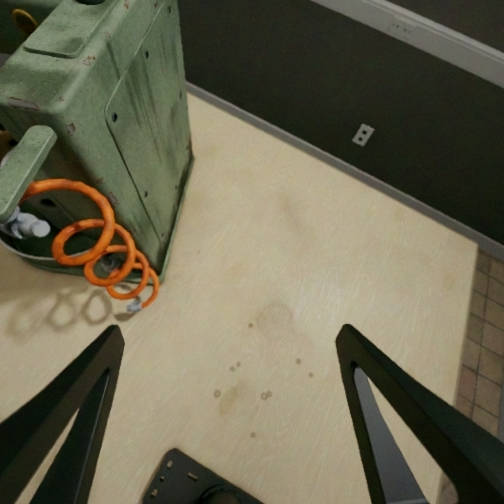

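execute_actions([
  {"rows":[[0.322,1.285,0.526,0.185,0.017,-0.01,-0.47,0.5,0.6,1.2,-1.1,0,0,1],[0.322,1.289,0.522,0.195,0.017,-0.01,-0.47,0.5,0.6,1.2,-1.1,0,0,1],[0.322,1.293,0.518,0.203,0.017,-0.01,-0.47,0.5,0.6,1.2,-1.1,0,0,1],[0.322,1.297,0.515,0.211,0.017,-0.01,-0.47,0.5,0.6,1.2,-1.1,0,0,1],[0.322,1.301,0.511,0.219,0.017,-0.01,-0.47,0.5,0.6,1.2,-1.1,0,0,1],[0.322,1.305,0.508,0.226,0.017,-0.01,-0.47,0.5,0.6,1.2,-1.1,0,0,1],[0.322,1.309,0.505,0.232,0.017,-0.01,-0.47,0.5,0.6,1.2,-1.1,0,0,1],[0.322,1.313,0.502,0.237,0.017,-0.01,-0.47,0.5,0.6,1.2,-1.1,0,0,1],[0.322,1.317,0.498,0.241,0.017,-0.01,-0.47,0.5,0.6,1.2,-1.1,0,0,1],[0.322,1.321,0.495,0.243,0.017,-0.01,-0.47,0.5,0.6,1.2,-1.1,0,0,1],[0.322,1.324,0.493,0.243,0.017,-0.01,-0.47,0.5,0.6,1.2,-1.1,0,0,1]],"steps":15},
], pictures=false)

execute_actions([
  {"steps":12},
], pictures=false)

Scene clock: 247.63 s of 4200.00 s.
left_arm: end_effector_position=(+0.3312, +0.3670, +0.0955) grip_measured=-0.410 end_effector_quat_wxyz=(+0.459, -0.133, +0.876, +0.065) | right_arm: end_effector_position=(+0.1865, -0.2140, +0.3426) grip_measured=+1.000 end_effector_quat_wxyz=(+0.505, -0.229, +0.822, +0.133)
Joint positions: left_arm=[ 0.316  1.317  0.503  0.206  0.009 -0.004  0.028] | right_arm=[ 0.51   0.59   1.204 -1.086  0.008 -0.01   0.094]
Joint velocities: left_arm=[-0.007 -0.002 -0.032  0.051  0.022 -0.037 -0.   ] | right_arm=[-0.007  0.017  0.002  0.022 -0.022  0.037  0.   ]
Steps of this call (steps 1 to 15: the robot went on to your last target; steps 16 to 90: nothing new was sent; then 10.57 s passed at rest; steps 91 to 105: all 15 steps of this action). Readings (joint positions):
91: left_arm=[0.316 1.277 0.536 0.142 -0.000 -0.004] | right_arm=[0.510 0.590 1.204 -1.086 0.008 -0.010]
92: left_arm=[0.316 1.277 0.536 0.145 0.002 -0.004] | right_arm=[0.510 0.590 1.204 -1.086 0.008 -0.010]
94: left_arm=[0.316 1.278 0.536 0.155 0.005 -0.004] | right_arm=[0.510 0.590 1.204 -1.086 0.008 -0.010]
98: left_arm=[0.316 1.294 0.530 0.190 0.007 -0.004] | right_arm=[0.510 0.590 1.204 -1.086 0.008 -0.010]
105: the state above

Scene clock: 248.03 s of 4200.00 s.
left_arm: end_effector_position=(+0.3320, +0.3672, +0.0966) grip_measured=-0.410 end_effector_quat_wxyz=(+0.462, -0.133, +0.875, +0.065) | right_arm: end_effector_position=(+0.1865, -0.2140, +0.3426) grip_measured=+1.000 end_effector_quat_wxyz=(+0.505, -0.229, +0.822, +0.133)
Joint positions: left_arm=[ 0.316  1.317  0.503  0.213  0.009 -0.004  0.028] | right_arm=[ 0.51   0.59   1.204 -1.086  0.008 -0.01   0.094]
Joint velocities: left_arm=[-0.007 -0.017  0.002 -0.007  0.051 -0.066  0.   ] | right_arm=[-0.007  0.012 -0.007 -0.037 -0.051  0.007  0.   ]
Steps of this call (steps 1 to 12: the robot went on to your last target). Readings (joint positions):
1: left_arm=[0.316 1.317 0.503 0.206 0.009 -0.004] | right_arm=[0.510 0.590 1.204 -1.086 0.008 -0.010]
2: left_arm=[0.316 1.317 0.503 0.206 0.009 -0.004] | right_arm=[0.510 0.590 1.204 -1.086 0.008 -0.010]
4: left_arm=[0.316 1.317 0.503 0.209 0.009 -0.004] | right_arm=[0.510 0.590 1.204 -1.086 0.008 -0.010]
8: left_arm=[0.316 1.317 0.503 0.212 0.009 -0.004] | right_arm=[0.510 0.590 1.204 -1.086 0.008 -0.010]
12: the state above

execute_actions([
  {"rows":[[0.322,1.326,0.489,0.247,0.017,-0.01,-0.47,0.5,0.6,1.2,-1.1,0,0,1],[0.322,1.329,0.486,0.253,0.017,-0.01,-0.47,0.5,0.6,1.2,-1.1,0,0,1],[0.322,1.332,0.483,0.259,0.017,-0.01,-0.47,0.5,0.6,1.2,-1.1,0,0,1],[0.322,1.335,0.481,0.265,0.017,-0.01,-0.47,0.5,0.6,1.2,-1.1,0,0,1],[0.322,1.338,0.479,0.271,0.017,-0.01,-0.47,0.5,0.6,1.2,-1.1,0,0,1],[0.322,1.341,0.477,0.277,0.017,-0.01,-0.47,0.5,0.6,1.2,-1.1,0,0,1],[0.322,1.344,0.475,0.283,0.017,-0.01,-0.47,0.5,0.6,1.2,-1.1,0,0,1],[0.322,1.347,0.473,0.289,0.017,-0.01,-0.47,0.5,0.6,1.2,-1.1,0,0,1],[0.322,1.35,0.471,0.295,0.017,-0.01,-0.47,0.5,0.6,1.2,-1.1,0,0,1],[0.322,1.353,0.469,0.3,0.017,-0.01,-0.47,0.5,0.6,1.2,-1.1,0,0,1],[0.322,1.356,0.467,0.305,0.017,-0.01,-0.47,0.5,0.6,1.2,-1.1,0,0,1],[0.322,1.359,0.465,0.31,0.017,-0.01,-0.47,0.5,0.6,1.2,-1.1,0,0,1],[0.322,1.362,0.463,0.315,0.017,-0.01,-0.47,0.5,0.6,1.2,-1.1,0,0,1],[0.322,1.365,0.461,0.32,0.017,-0.01,-0.47,0.5,0.6,1.2,-1.1,0,0,1],[0.322,1.368,0.459,0.325,0.017,-0.01,-0.47,0.5,0.6,1.2,-1.1,0,0,1]],"steps":15},
], pictures=false)

execute_actions([
  {"rows":[[0.322,1.372,0.456,0.332,0.017,-0.01,-0.47,0.5,0.6,1.2,-1.1,0,0,1],[0.322,1.376,0.454,0.339,0.017,-0.01,-0.47,0.5,0.6,1.2,-1.1,0,0,1],[0.322,1.38,0.451,0.346,0.017,-0.01,-0.47,0.5,0.6,1.2,-1.1,0,0,1],[0.322,1.384,0.449,0.353,0.017,-0.01,-0.47,0.5,0.6,1.2,-1.1,0,0,1],[0.322,1.388,0.446,0.36,0.017,-0.01,-0.47,0.5,0.6,1.2,-1.1,0,0,1],[0.322,1.392,0.444,0.367,0.017,-0.01,-0.47,0.5,0.6,1.2,-1.1,0,0,1],[0.322,1.396,0.441,0.374,0.017,-0.01,-0.47,0.5,0.6,1.2,-1.1,0,0,1],[0.322,1.4,0.439,0.38,0.017,-0.01,-0.47,0.5,0.6,1.2,-1.1,0,0,1],[0.322,1.404,0.436,0.386,0.017,-0.01,-0.47,0.5,0.6,1.2,-1.1,0,0,1],[0.322,1.408,0.434,0.39,0.017,-0.01,-0.47,0.5,0.6,1.2,-1.1,0,0,1],[0.322,1.412,0.431,0.393,0.017,-0.01,-0.47,0.5,0.6,1.2,-1.1,0,0,1],[0.322,1.416,0.429,0.395,0.017,-0.01,-0.47,0.5,0.6,1.2,-1.1,0,0,1]],"steps":15},
], pictures=false)

execute_actions([
  {"steps":10},
], pictures=false)

Scene clock: 270.17 s of 4200.00 s.
left_arm: end_effector_position=(+0.3318, +0.3672, +0.0850) grip_measured=-0.410 end_effector_quat_wxyz=(+0.460, -0.133, +0.875, +0.065) | right_arm: end_effector_position=(+0.1865, -0.2140, +0.3426) grip_measured=+1.000 end_effector_quat_wxyz=(+0.505, -0.229, +0.822, +0.133)
Joint positions: left_arm=[ 0.316  1.354  0.476  0.274  0.009 -0.004  0.028] | right_arm=[ 0.51   0.59   1.204 -1.086  0.008 -0.01   0.094]
Joint velocities: left_arm=[-0.007  0.11  -0.081  0.095 -0.037 -0.007 -0.001] | right_arm=[-0.012 -0.007 -0.007 -0.051 -0.037 -0.037  0.   ]
Steps of this call (steps 1 to 15: the robot went on to your last target; steps 16 to 90: nothing new was sent; then 18.63 s passed at rest; steps 91 to 105: all 15 steps of this action). Readings (joint positions):
91: left_arm=[0.316 1.317 0.503 0.214 0.009 -0.004] | right_arm=[0.510 0.590 1.204 -1.086 0.008 -0.010]
92: left_arm=[0.316 1.317 0.503 0.215 0.009 -0.004] | right_arm=[0.510 0.590 1.204 -1.086 0.008 -0.010]
94: left_arm=[0.316 1.317 0.503 0.220 0.009 -0.004] | right_arm=[0.510 0.590 1.204 -1.086 0.008 -0.010]
98: left_arm=[0.316 1.330 0.501 0.243 0.009 -0.004] | right_arm=[0.510 0.590 1.204 -1.086 0.008 -0.010]
105: the state above

Scene clock: 270.67 s of 4200.00 s.
left_arm: end_effector_position=(+0.3370, +0.3688, +0.0808) grip_measured=-0.410 end_effector_quat_wxyz=(+0.475, -0.131, +0.868, +0.067) | right_arm: end_effector_position=(+0.1865, -0.2140, +0.3426) grip_measured=+1.000 end_effector_quat_wxyz=(+0.505, -0.229, +0.822, +0.133)
Joint positions: left_arm=[ 0.316  1.398  0.452  0.377  0.009 -0.004  0.028] | right_arm=[ 0.51   0.59   1.204 -1.086  0.008 -0.01   0.094]
Joint velocities: left_arm=[-0.017  0.017 -0.032  0.022  0.007  0.022 -0.001] | right_arm=[ 0.002  0.017  0.007  0.007  0.007 -0.037  0.   ]
Steps of this call (steps 1 to 15: all 15 steps of this action). Readings (joint positions):
1: left_arm=[0.316 1.357 0.473 0.278 0.009 -0.004] | right_arm=[0.510 0.590 1.204 -1.086 0.008 -0.010]
2: left_arm=[0.316 1.360 0.471 0.284 0.009 -0.004] | right_arm=[0.510 0.590 1.204 -1.086 0.008 -0.010]
4: left_arm=[0.316 1.367 0.467 0.296 0.009 -0.004] | right_arm=[0.510 0.590 1.204 -1.086 0.008 -0.010]
8: left_arm=[0.316 1.380 0.460 0.329 0.009 -0.004] | right_arm=[0.510 0.590 1.204 -1.086 0.008 -0.010]
15: the state above

Scene clock: 271.00 s of 4200.00 s.
left_arm: end_effector_position=(+0.3374, +0.3689, +0.0811) grip_measured=-0.410 end_effector_quat_wxyz=(+0.477, -0.131, +0.867, +0.067) | right_arm: end_effector_position=(+0.1865, -0.2140, +0.3426) grip_measured=+1.000 end_effector_quat_wxyz=(+0.505, -0.229, +0.822, +0.133)
Joint positions: left_arm=[ 0.316  1.4    0.45   0.384  0.009 -0.004  0.028] | right_arm=[ 0.51   0.59   1.204 -1.086  0.008 -0.01   0.094]
Joint velocities: left_arm=[ 0.007 -0.002 -0.027  0.022 -0.007 -0.007 -0.001] | right_arm=[ 0.017  0.007 -0.017 -0.066  0.022  0.066  0.   ]
Steps of this call (steps 1 to 10: the robot went on to your last target). Readings (joint positions):
1: left_arm=[0.316 1.399 0.451 0.379 0.009 -0.004] | right_arm=[0.510 0.590 1.204 -1.086 0.008 -0.010]
2: left_arm=[0.316 1.399 0.451 0.380 0.009 -0.004] | right_arm=[0.510 0.590 1.204 -1.086 0.008 -0.010]
4: left_arm=[0.316 1.399 0.450 0.382 0.009 -0.004] | right_arm=[0.510 0.590 1.204 -1.086 0.008 -0.010]
8: left_arm=[0.316 1.400 0.450 0.384 0.009 -0.004] | right_arm=[0.510 0.590 1.204 -1.086 0.008 -0.010]
10: the state above

execute_actions([
  {"rows":[[0.322,1.39,0.45,0.385,0.017,-0.01,-0.47,0.5,0.6,1.2,-1.1,0,0,1],[0.322,1.378,0.455,0.375,0.017,-0.01,-0.47,0.5,0.6,1.2,-1.1,0,0,1],[0.322,1.373,0.455,0.365,0.017,-0.01,-0.47,0.5,0.6,1.2,-1.1,0,0,1],[0.322,1.37,0.455,0.357,0.017,-0.01,-0.47,0.5,0.6,1.2,-1.1,0,0,1],[0.322,1.367,0.455,0.35,0.017,-0.01,-0.47,0.5,0.6,1.2,-1.1,0,0,1],[0.322,1.364,0.455,0.343,0.017,-0.01,-0.47,0.5,0.6,1.2,-1.1,0,0,1],[0.322,1.361,0.455,0.336,0.017,-0.01,-0.47,0.5,0.6,1.2,-1.1,0,0,1],[0.322,1.358,0.455,0.33,0.017,-0.01,-0.47,0.5,0.6,1.2,-1.1,0,0,1],[0.322,1.356,0.455,0.325,0.017,-0.01,-0.47,0.5,0.6,1.2,-1.1,0,0,1]],"steps":15},
], pictures=false)

execute_actions([
  {"steps":10},
])

Scene clock: 289.03 s of 4200.00 s.
left_arm: end_effector_position=(+0.3336, +0.3677, +0.0807) grip_measured=-0.410 end_effector_quat_wxyz=(+0.470, -0.132, +0.870, +0.066) | right_arm: end_effector_position=(+0.1865, -0.2140, +0.3426) grip_measured=+1.000 end_effector_quat_wxyz=(+0.505, -0.229, +0.822, +0.133)
Joint positions: left_arm=[ 0.316  1.38   0.45   0.349  0.009 -0.004  0.028] | right_arm=[ 0.51   0.59   1.204 -1.086  0.008 -0.01   0.094]
Joint velocities: left_arm=[-0.002 -0.002 -0.002 -0.007  0.007 -0.051 -0.   ] | right_arm=[-0.017  0.012  0.007  0.007  0.051  0.051  0.   ]
Steps of this call (steps 1 to 15: the robot went on to your last target; steps 16 to 90: nothing new was sent; then 14.53 s passed at rest; steps 91 to 105: all 15 steps of this action). Readings (joint positions):
91: left_arm=[0.316 1.400 0.450 0.384 0.009 -0.004] | right_arm=[0.510 0.590 1.204 -1.086 0.008 -0.010]
92: left_arm=[0.316 1.400 0.450 0.384 0.009 -0.004] | right_arm=[0.510 0.590 1.204 -1.086 0.008 -0.010]
94: left_arm=[0.316 1.400 0.450 0.383 0.009 -0.004] | right_arm=[0.510 0.590 1.204 -1.086 0.008 -0.010]
98: left_arm=[0.316 1.389 0.450 0.365 0.009 -0.004] | right_arm=[0.510 0.590 1.204 -1.086 0.008 -0.010]
105: the state above

Scene clock: 289.37 s of 4200.00 s.
left_arm: end_effector_position=(+0.3335, +0.3677, +0.0806) grip_measured=-0.410 end_effector_quat_wxyz=(+0.470, -0.132, +0.870, +0.066) | right_arm: end_effector_position=(+0.1865, -0.2140, +0.3426) grip_measured=+1.000 end_effector_quat_wxyz=(+0.505, -0.229, +0.822, +0.133)
Joint positions: left_arm=[ 0.316  1.38   0.45   0.348  0.009 -0.004  0.028] | right_arm=[ 0.51   0.59   1.204 -1.086  0.008 -0.01   0.094]
Joint velocities: left_arm=[-0.002  0.007 -0.002 -0.007  0.051 -0.037  0.001] | right_arm=[ 0.002 -0.017 -0.007  0.022  0.051  0.037  0.   ]
Steps of this call (steps 1 to 10: the robot went on to your last target). Readings (joint positions):
1: left_arm=[0.316 1.380 0.450 0.348 0.009 -0.004] | right_arm=[0.510 0.590 1.204 -1.086 0.008 -0.010]
2: left_arm=[0.316 1.380 0.450 0.348 0.009 -0.004] | right_arm=[0.510 0.590 1.204 -1.086 0.008 -0.010]
4: left_arm=[0.316 1.380 0.450 0.348 0.009 -0.004] | right_arm=[0.510 0.590 1.204 -1.086 0.008 -0.010]
8: left_arm=[0.316 1.380 0.450 0.348 0.009 -0.004] | right_arm=[0.510 0.590 1.204 -1.086 0.008 -0.010]
10: the state above

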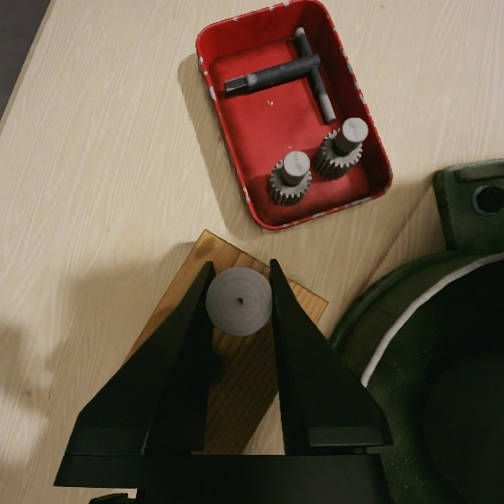

